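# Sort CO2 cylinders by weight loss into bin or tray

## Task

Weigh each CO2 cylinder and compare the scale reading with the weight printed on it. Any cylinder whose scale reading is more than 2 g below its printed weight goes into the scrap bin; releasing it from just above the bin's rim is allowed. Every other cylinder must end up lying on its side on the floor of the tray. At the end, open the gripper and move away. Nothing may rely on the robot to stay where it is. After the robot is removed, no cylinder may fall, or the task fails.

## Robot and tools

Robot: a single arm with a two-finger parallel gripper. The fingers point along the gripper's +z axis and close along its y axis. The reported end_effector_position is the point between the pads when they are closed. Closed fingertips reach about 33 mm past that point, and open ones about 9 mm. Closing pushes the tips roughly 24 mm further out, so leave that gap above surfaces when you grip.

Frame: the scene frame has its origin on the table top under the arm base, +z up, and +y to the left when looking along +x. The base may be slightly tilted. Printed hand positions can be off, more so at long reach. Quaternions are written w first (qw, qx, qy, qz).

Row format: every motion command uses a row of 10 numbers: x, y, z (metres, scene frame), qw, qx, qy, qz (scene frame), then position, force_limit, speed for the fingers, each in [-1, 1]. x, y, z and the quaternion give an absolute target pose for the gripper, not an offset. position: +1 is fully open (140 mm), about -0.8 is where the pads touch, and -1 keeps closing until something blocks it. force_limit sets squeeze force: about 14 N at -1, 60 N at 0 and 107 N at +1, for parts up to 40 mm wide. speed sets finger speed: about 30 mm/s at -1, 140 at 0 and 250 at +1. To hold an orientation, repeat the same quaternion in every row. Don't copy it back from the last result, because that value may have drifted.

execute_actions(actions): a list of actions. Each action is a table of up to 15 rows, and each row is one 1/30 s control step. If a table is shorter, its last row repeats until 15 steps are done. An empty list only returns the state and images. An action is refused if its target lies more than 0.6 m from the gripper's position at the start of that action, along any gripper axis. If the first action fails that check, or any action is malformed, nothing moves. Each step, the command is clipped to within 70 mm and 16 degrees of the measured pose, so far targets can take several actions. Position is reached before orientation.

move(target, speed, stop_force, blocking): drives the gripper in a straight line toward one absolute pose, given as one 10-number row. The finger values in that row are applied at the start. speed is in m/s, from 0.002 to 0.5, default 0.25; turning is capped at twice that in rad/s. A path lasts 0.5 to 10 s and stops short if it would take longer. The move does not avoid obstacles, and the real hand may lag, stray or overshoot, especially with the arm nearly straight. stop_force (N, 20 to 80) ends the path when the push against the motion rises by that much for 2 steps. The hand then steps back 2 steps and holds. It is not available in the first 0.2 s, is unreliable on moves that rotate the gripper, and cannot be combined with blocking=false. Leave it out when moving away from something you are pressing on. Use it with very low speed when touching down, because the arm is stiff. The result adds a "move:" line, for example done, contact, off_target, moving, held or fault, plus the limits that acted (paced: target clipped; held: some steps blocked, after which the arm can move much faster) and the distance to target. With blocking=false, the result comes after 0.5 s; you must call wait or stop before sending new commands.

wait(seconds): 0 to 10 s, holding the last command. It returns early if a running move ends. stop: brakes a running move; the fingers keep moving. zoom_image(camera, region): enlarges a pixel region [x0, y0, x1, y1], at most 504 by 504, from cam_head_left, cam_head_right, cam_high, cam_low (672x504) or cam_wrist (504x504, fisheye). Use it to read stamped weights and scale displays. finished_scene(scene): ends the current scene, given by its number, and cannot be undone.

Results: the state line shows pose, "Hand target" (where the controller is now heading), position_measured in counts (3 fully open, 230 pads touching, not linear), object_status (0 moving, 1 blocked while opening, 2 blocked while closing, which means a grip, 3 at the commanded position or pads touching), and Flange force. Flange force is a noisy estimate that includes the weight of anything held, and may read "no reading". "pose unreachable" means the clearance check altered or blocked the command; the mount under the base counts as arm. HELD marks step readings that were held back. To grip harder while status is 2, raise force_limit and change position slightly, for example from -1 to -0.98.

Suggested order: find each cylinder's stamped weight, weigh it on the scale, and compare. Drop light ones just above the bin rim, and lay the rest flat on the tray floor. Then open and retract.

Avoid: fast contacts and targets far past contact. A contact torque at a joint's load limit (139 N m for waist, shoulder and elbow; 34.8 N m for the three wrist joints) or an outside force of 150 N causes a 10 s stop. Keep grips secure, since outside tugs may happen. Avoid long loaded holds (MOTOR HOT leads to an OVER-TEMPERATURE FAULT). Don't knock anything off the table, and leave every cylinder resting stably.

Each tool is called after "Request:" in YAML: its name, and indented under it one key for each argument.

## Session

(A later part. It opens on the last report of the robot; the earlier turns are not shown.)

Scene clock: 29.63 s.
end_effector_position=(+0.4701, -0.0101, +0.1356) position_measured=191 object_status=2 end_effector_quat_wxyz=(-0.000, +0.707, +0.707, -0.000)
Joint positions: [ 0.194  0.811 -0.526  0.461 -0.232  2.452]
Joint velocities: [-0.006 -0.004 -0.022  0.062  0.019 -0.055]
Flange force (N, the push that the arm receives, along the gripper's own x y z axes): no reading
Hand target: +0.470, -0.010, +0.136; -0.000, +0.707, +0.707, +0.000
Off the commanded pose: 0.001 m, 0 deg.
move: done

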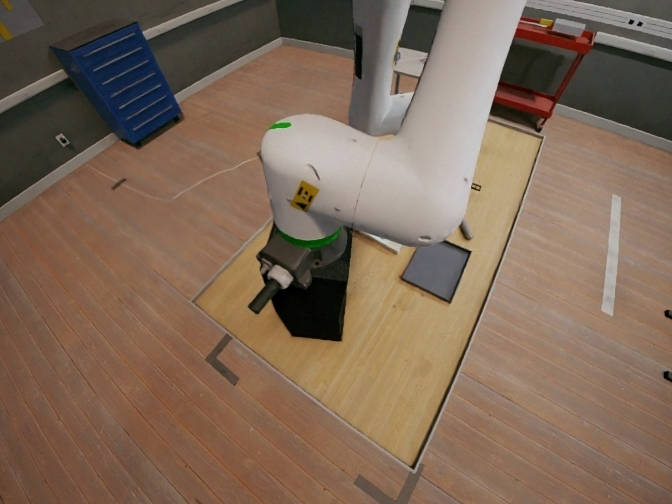

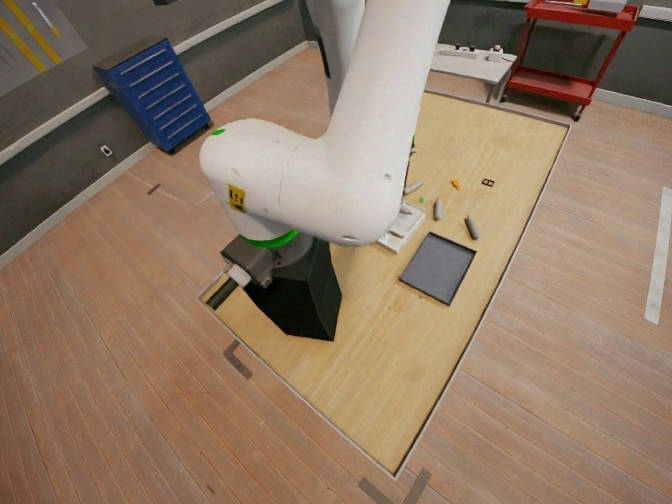

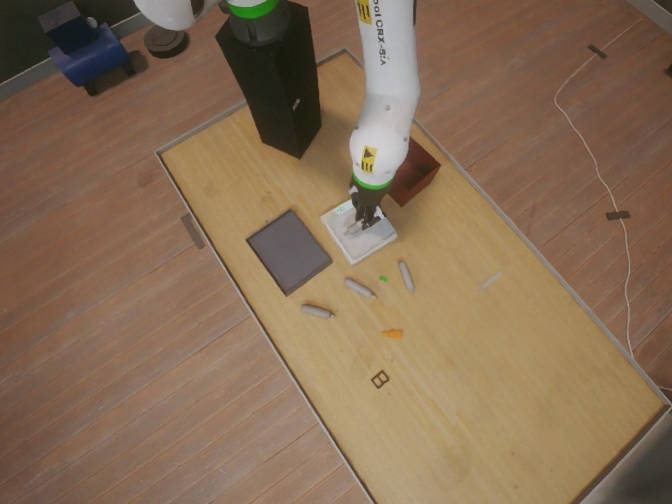

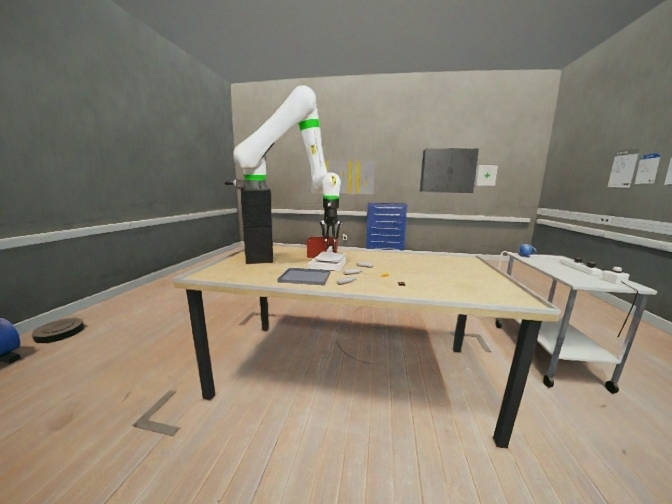

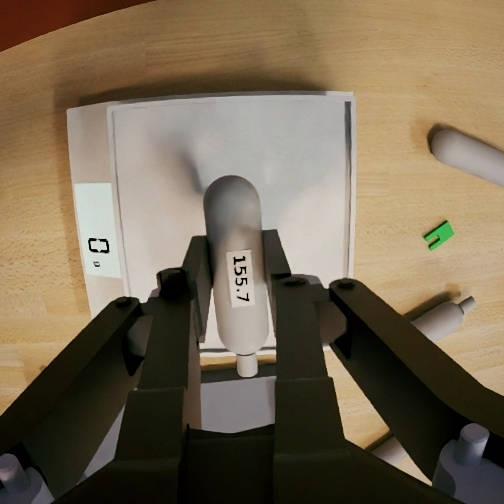

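Request:
move:
  target: [0.48,0.005,0.107,0,0.707,0.707,0,-1,-0.3,0]
  speed: 0.03

Request:
move:
  target: [0.48,0.005,0.107,0,0.707,0.707,0,-0.2,-0.3,0]

Request:
wait:
  seconds: 1

Scene clock: 34.73 s.
end_effector_position=(+0.4802, +0.0050, +0.1071) position_measured=191 object_status=2 end_effector_quat_wxyz=(-0.000, +0.707, +0.707, -0.000)
Joint positions: [ 0.197  0.89  -0.499  0.583 -0.188  2.325]
Joint velocities: [-0.008  0.002 -0.015  0.052  0.012 -0.049]
Flange force (N, the push that the arm receives, along the gripper's own x y z axes): no reading
Hand target: +0.480, +0.005, +0.107; -0.000, +0.707, +0.707, -0.000
Off the commanded pose: 0.000 m, 0 deg.
move: done

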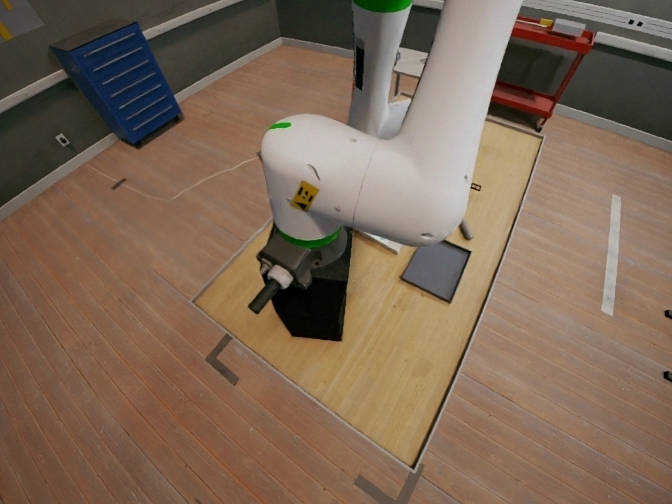

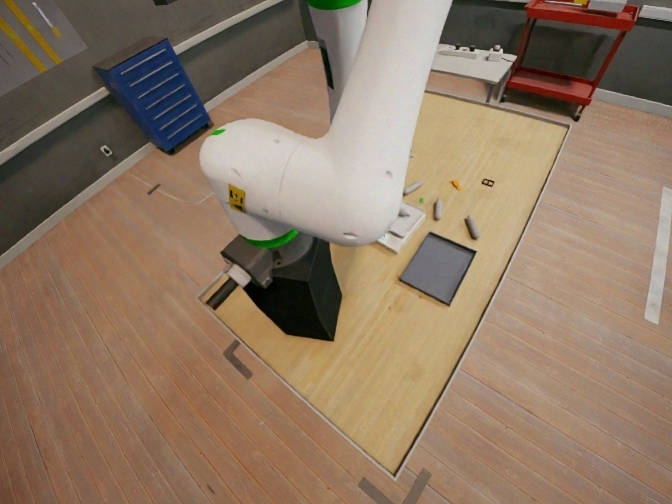

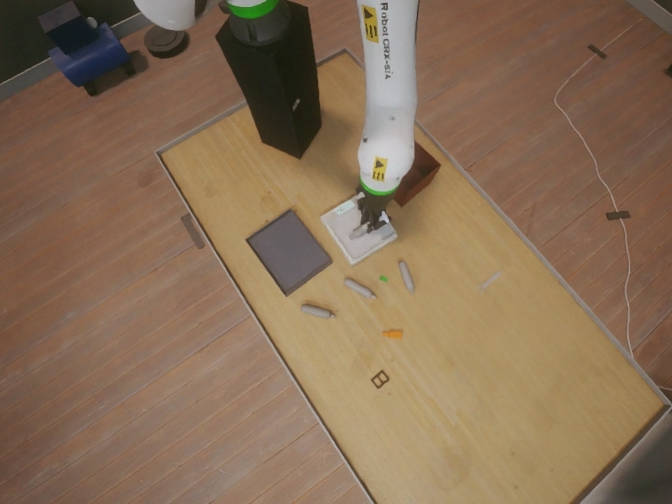

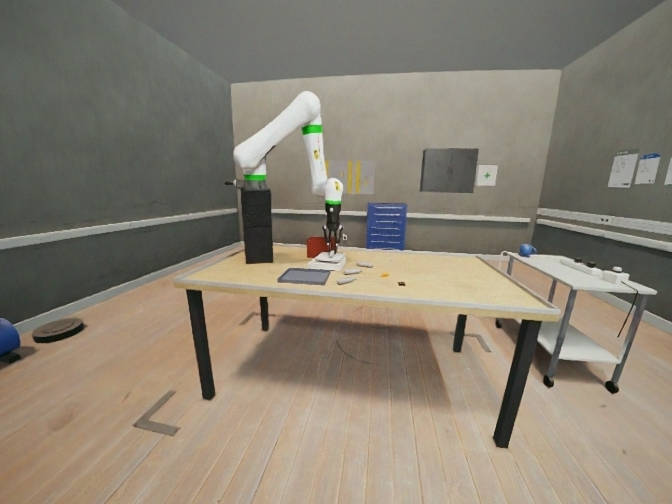

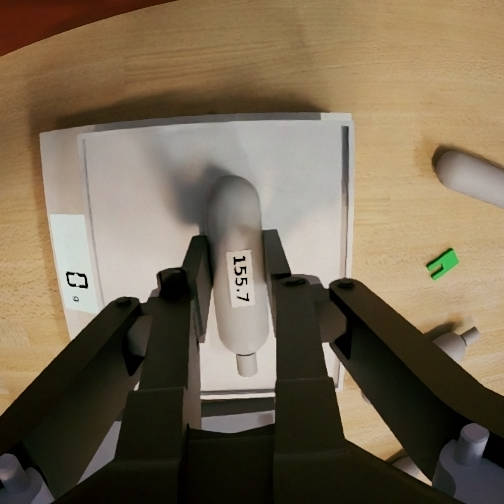

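Scene clock: 35.43 s.
end_effector_position=(+0.4800, +0.0050, +0.1070) position_measured=154 object_status=3 end_effector_quat_wxyz=(-0.000, +0.707, +0.707, -0.000)
Joint positions: [ 0.196  0.89  -0.501  0.591 -0.186  2.318]
Joint velocities: [-0.001 -0.002 -0.002  0.007  0.001 -0.008]
Flange force (N, the push that the arm receives, along the gripper's own x y z axes): no reading
Hand target: +0.480, +0.005, +0.107; -0.000, +0.707, +0.707, -0.000
Off the commanded pose: 0.000 m, 0 deg.
move: done

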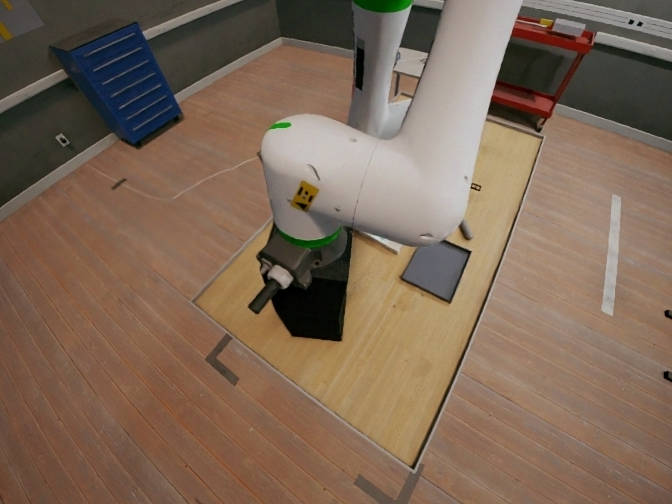

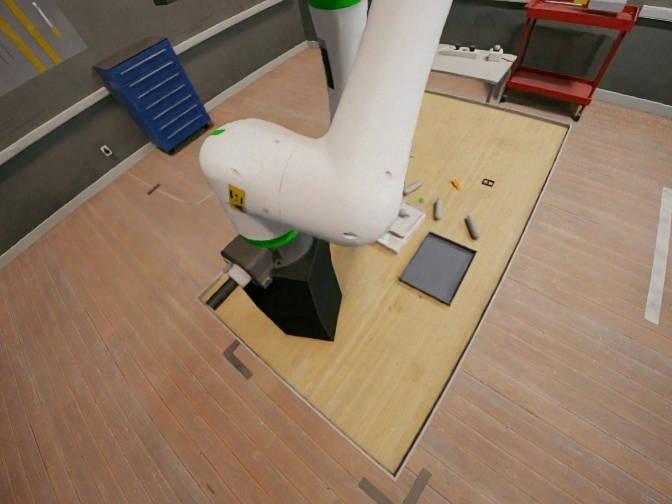

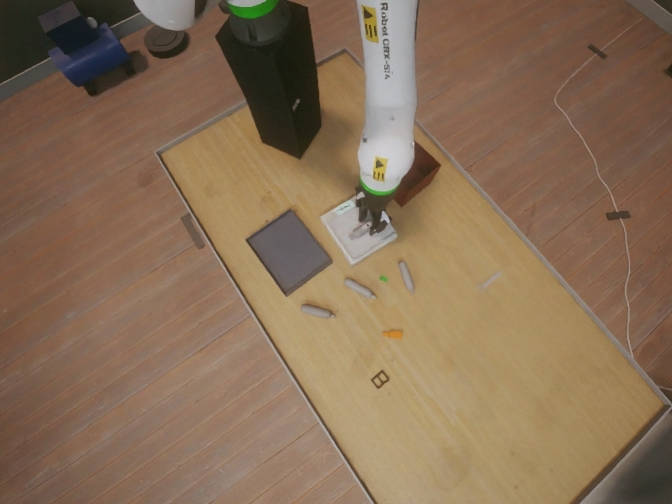

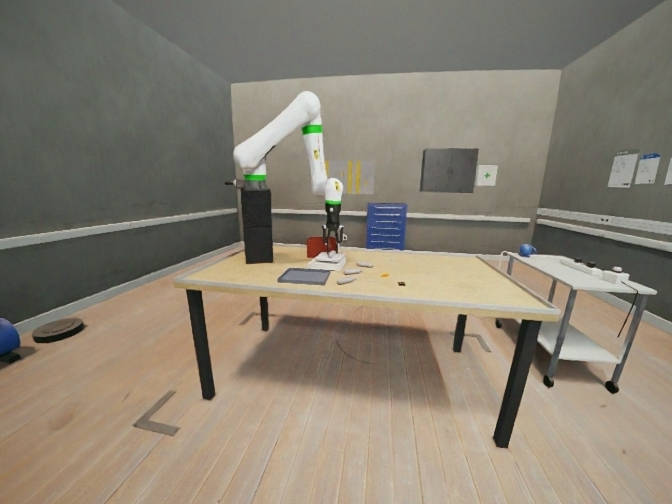

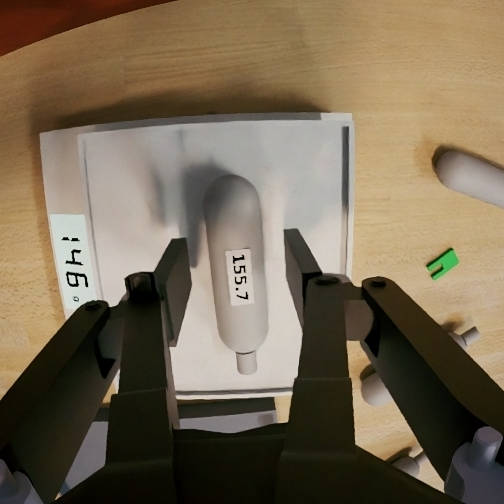

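Scene clock: 36.43 s.
end_effector_position=(+0.4800, +0.0050, +0.1070) position_measured=154 object_status=3 end_effector_quat_wxyz=(-0.000, +0.707, +0.707, -0.000)
Joint positions: [ 0.196  0.89  -0.502  0.592 -0.186  2.317]
Joint velocities: [-0.    -0.002 -0.    -0.001 -0.     0.001]
Flange force (N, the push that the arm receives, along the gripper's own x y z axes): no reading
Hand target: +0.480, +0.005, +0.107; -0.000, +0.707, +0.707, -0.000
Off the commanded pose: 0.000 m, 0 deg.
wait: 1.00 s; at rest by 0.17 s

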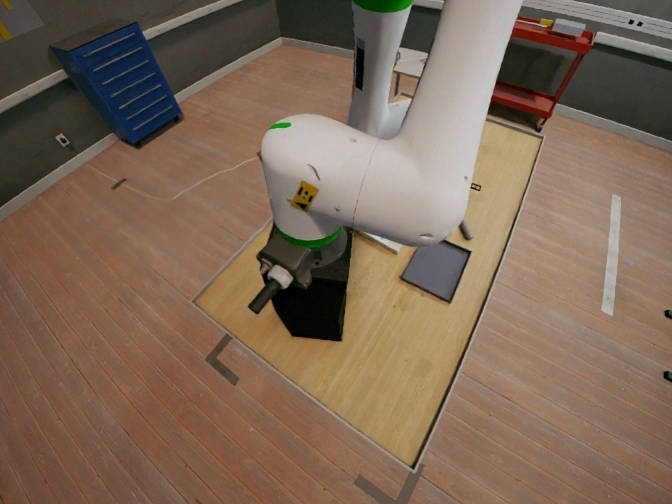

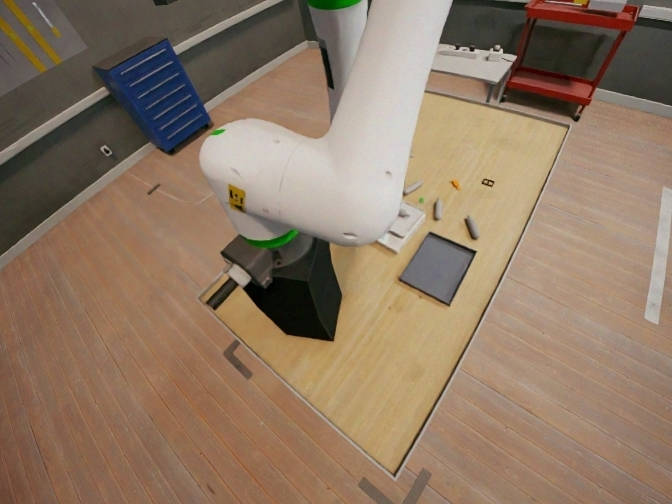

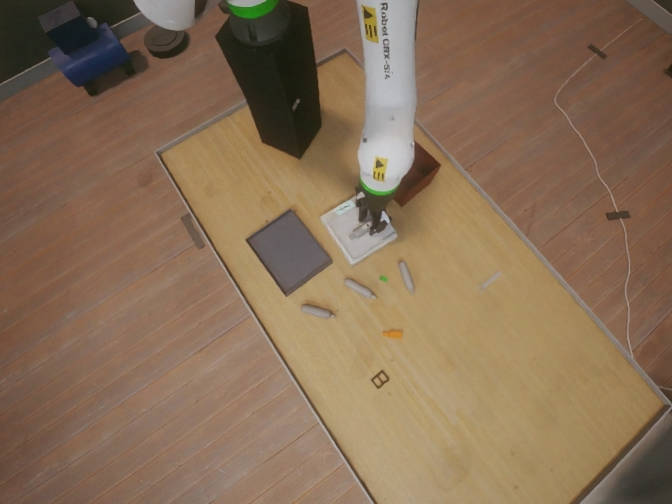

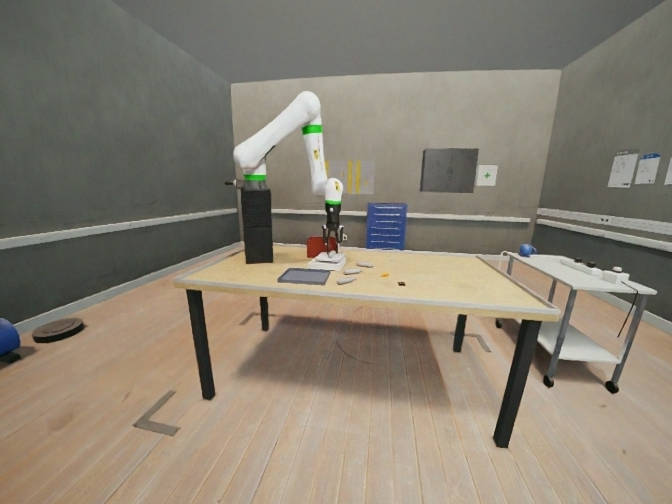

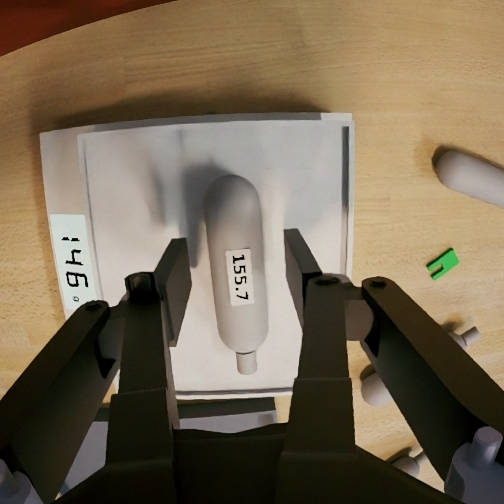

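Request:
move:
  target: [0.48,0.005,0.107,0,0.707,0.707,0,-1,-0.3,0]

Request:
move:
  target: [0.47,0.02,0.22,0,0.707,0.707,0,-1,-0.3,0]
  speed: 0.12

Request:
move:
  target: [0.368,0.232,0.21,0,0.67,0.74,0,-1,-0.3,0]
  speed: 0.15

Scene clock: 49.83 s.
end_effector_position=(+0.4800, +0.0050, +0.1070) position_measured=191 object_status=2 end_effector_quat_wxyz=(-0.000, +0.707, +0.707, -0.000)
Joint positions: [ 0.196  0.889 -0.502  0.593 -0.186  2.316]
Joint velocities: [-0.     0.001 -0.     0.001 -0.     0.001]
Flange force (N, the push that the arm receives, along the gripper's own x y z axes): no reading
Hand target: +0.480, +0.005, +0.107; -0.000, +0.707, +0.707, -0.000
Off the commanded pose: 0.000 m, 0 deg.
move: done

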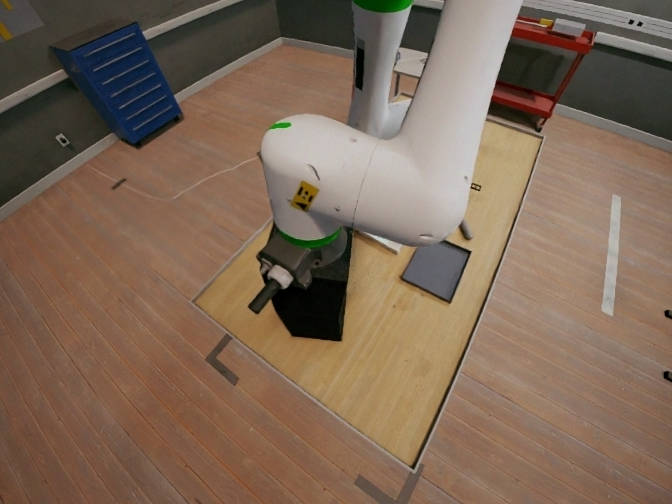

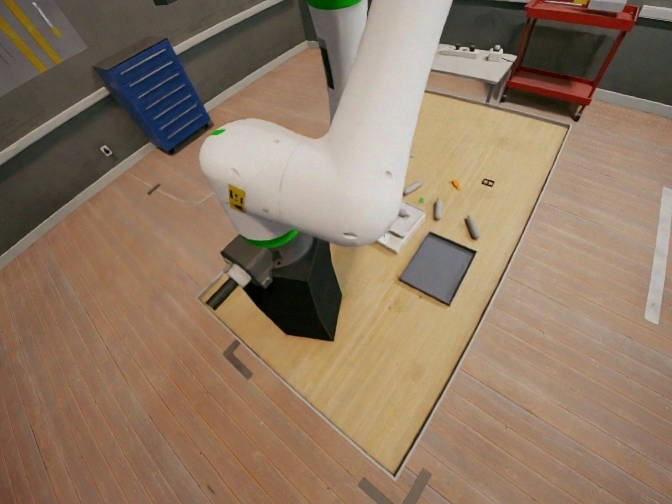

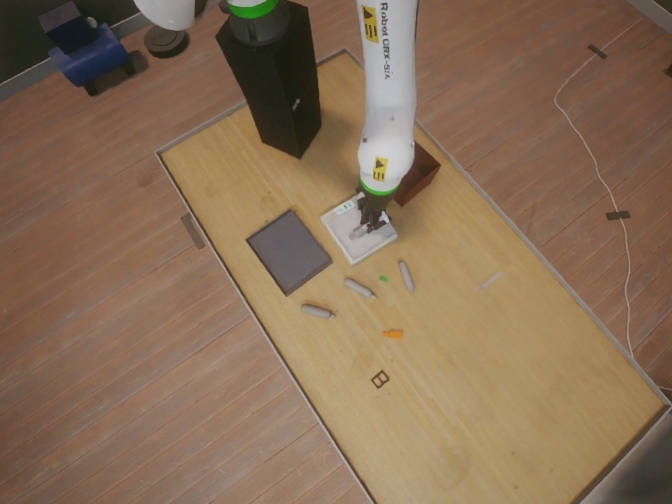

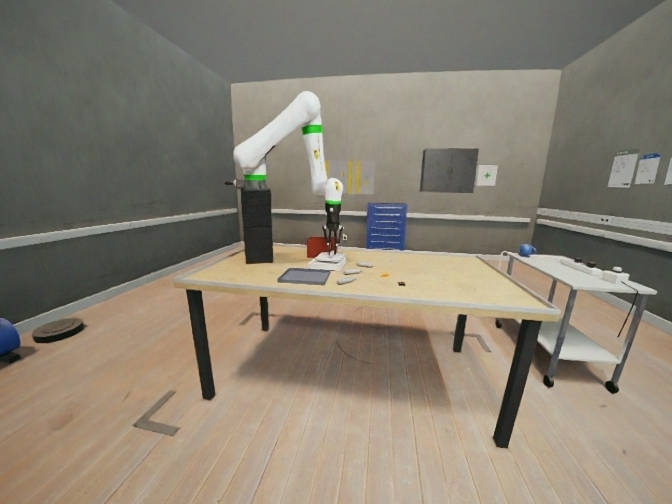

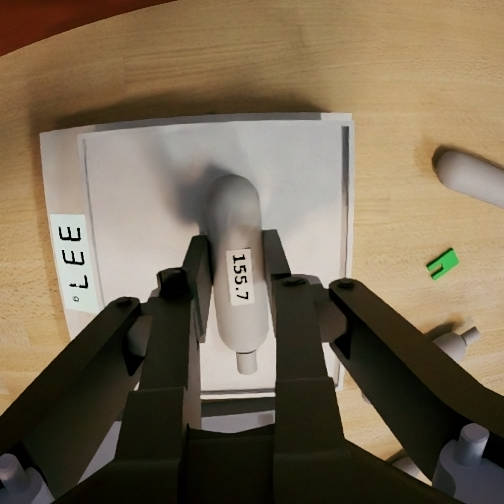

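Scene clock: 51.17 s.
end_effector_position=(+0.4701, +0.0201, +0.2198) position_measured=191 object_status=2 end_effector_quat_wxyz=(-0.000, +0.707, +0.707, -0.000)
Joint positions: [ 0.299  0.616 -0.52   0.253 -0.433  2.568]
Joint velocities: [ 0.    -0.002  0.    -0.001 -0.002  0.002]
Flange force (N, the push that the arm receives, along the gripper's own x y z axes): [0.8 -6.1 -2.1]
Hand target: +0.470, +0.020, +0.220; -0.000, +0.707, +0.707, +0.000
Off the commanded pose: 0.000 m, 0 deg.
move: done

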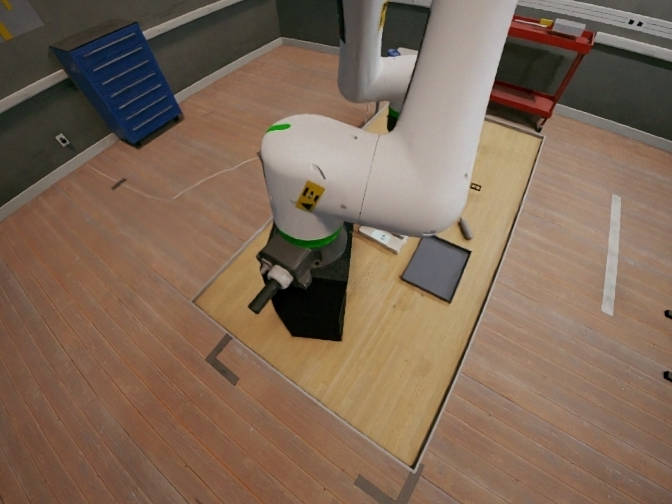

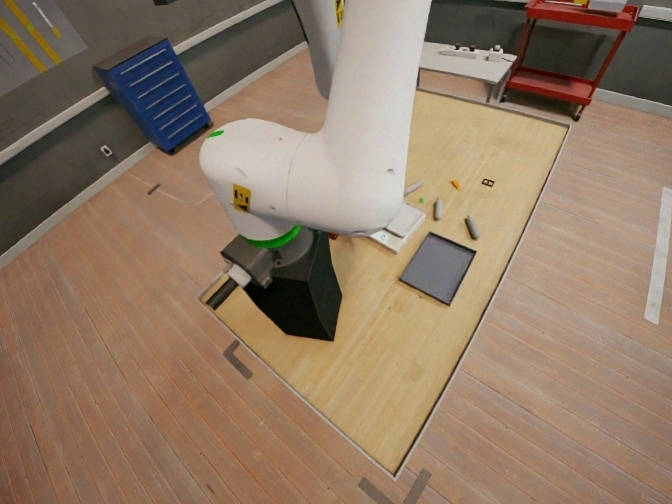

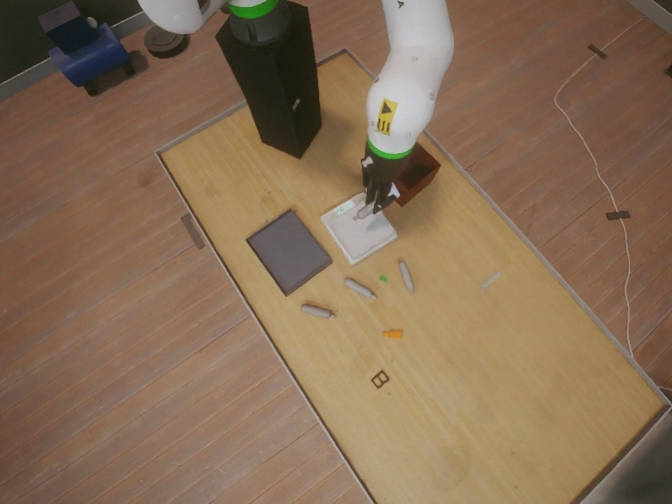

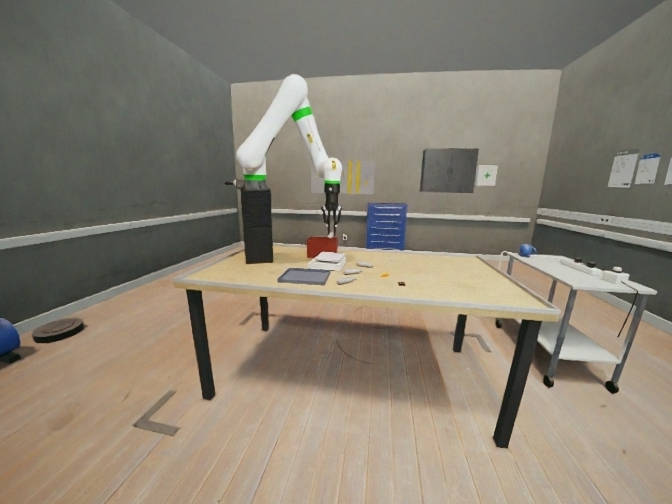

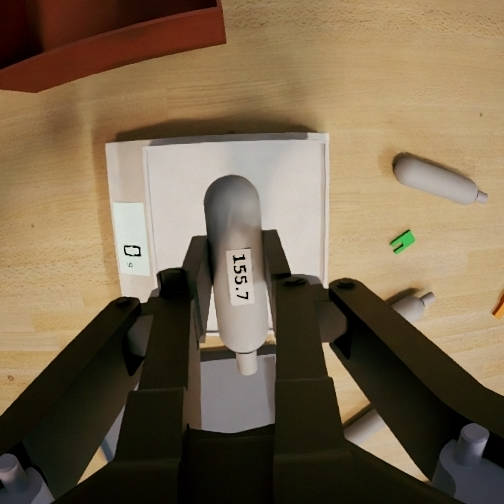

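Scene clock: 53.13 s.
end_effector_position=(+0.3685, +0.2307, +0.2101) position_measured=191 object_status=2 end_effector_quat_wxyz=(+0.001, +0.671, +0.741, -0.000)
Joint positions: [ 0.833  0.665 -0.599  0.286 -0.363  2.092]
Joint velocities: [ 0.001 -0.    -0.     0.003 -0.001 -0.003]
Flange force (N, the push that the arm receives, along the gripper's own x y z axes): [1.6 -2.1 -2.7]
Hand target: +0.368, +0.231, +0.210; +0.001, +0.671, +0.741, -0.000
Off the commanded pose: 0.001 m, 0 deg.
move: done

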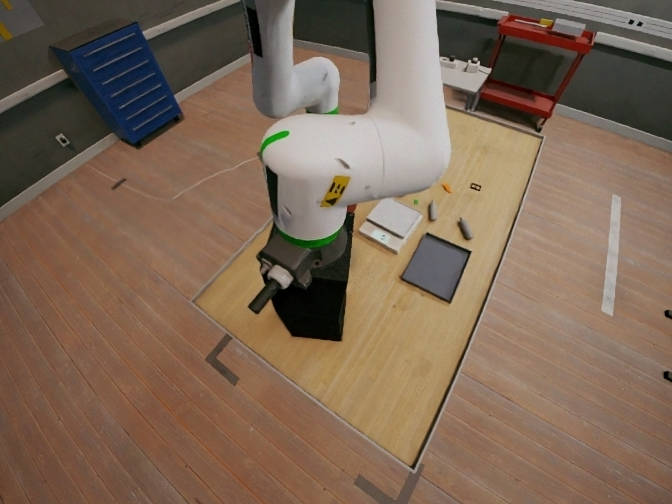

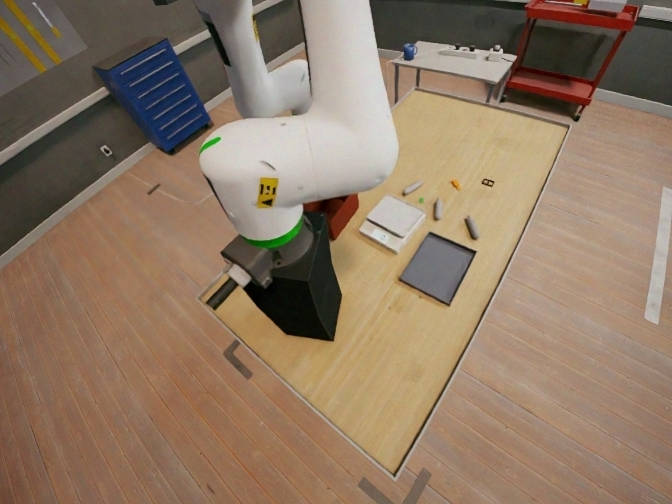

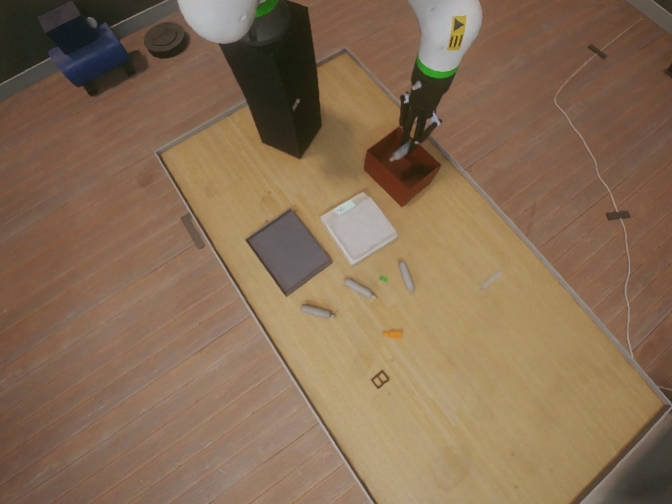

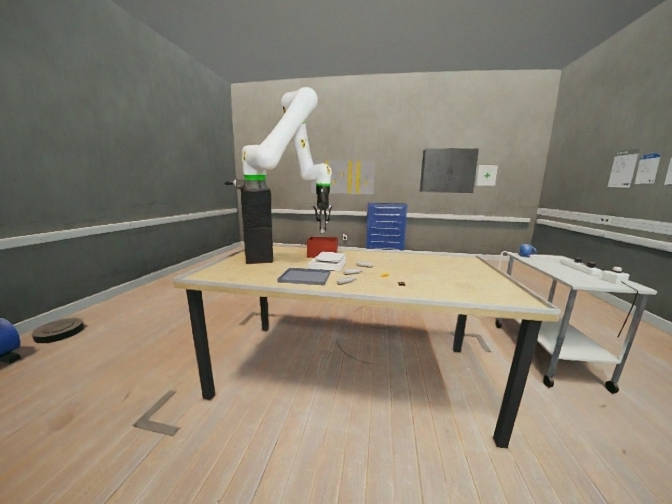

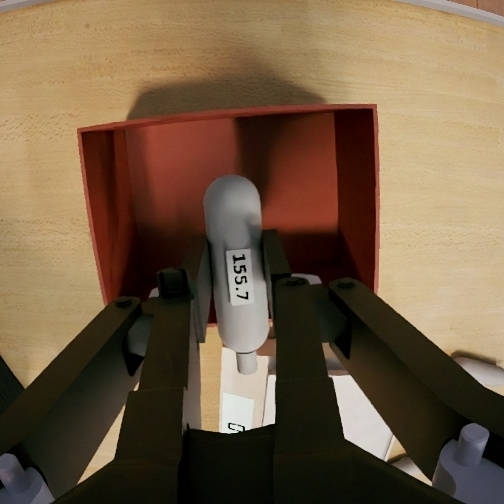

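Request:
move:
  target: [0.368,0.236,0.15,0,0.67,0.74,0,-1,-0.3,0]
  speed: 0.06

Scene clock: 56.03 s.
end_effector_position=(+0.3680, +0.2358, +0.1501) position_measured=191 object_status=2 end_effector_quat_wxyz=(-0.000, +0.671, +0.741, -0.000)
Joint positions: [ 0.8    0.818 -0.608  0.496 -0.209  1.906]
Joint velocities: [-0.008  0.    -0.022  0.074  0.019 -0.066]
Flange force (N, the push that the arm receives, along the gripper's own x y z axes): no reading
Hand target: +0.368, +0.236, +0.150; -0.000, +0.671, +0.741, -0.000
Off the commanded pose: 0.000 m, 0 deg.
move: done

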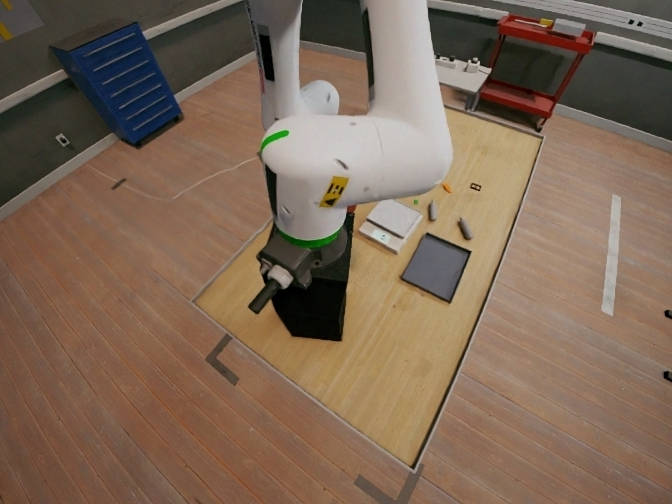

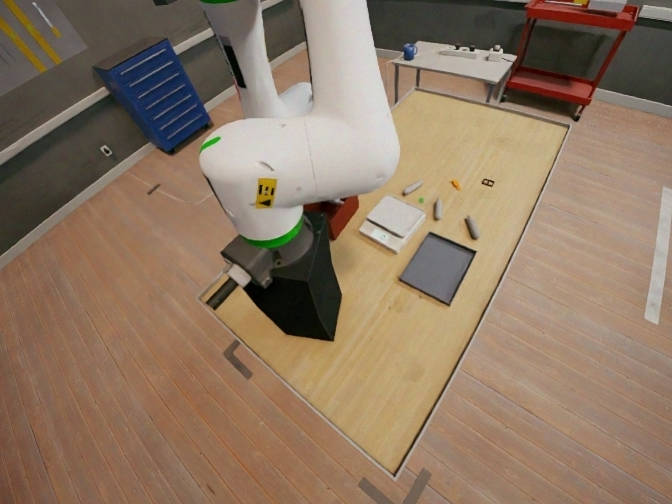

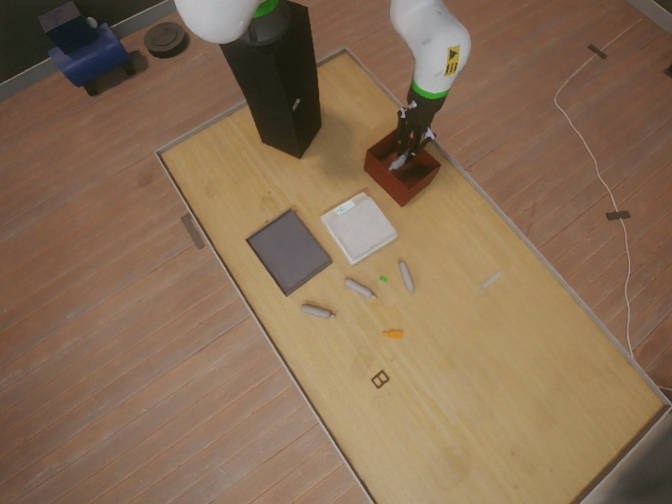

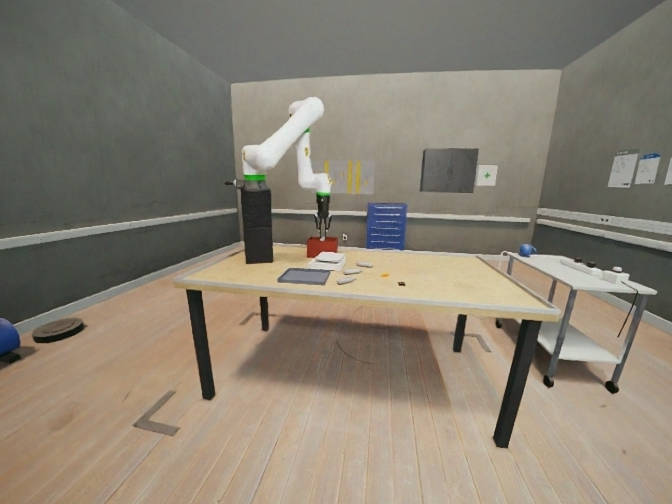

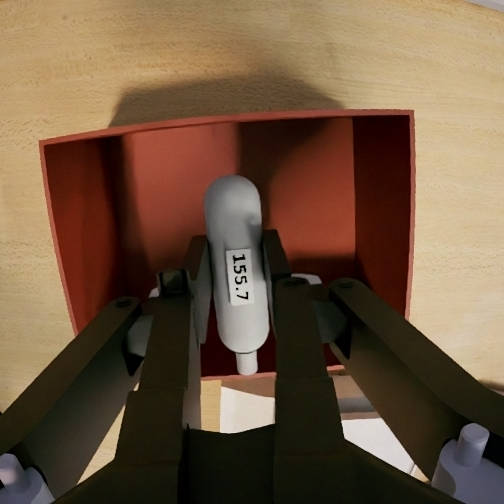

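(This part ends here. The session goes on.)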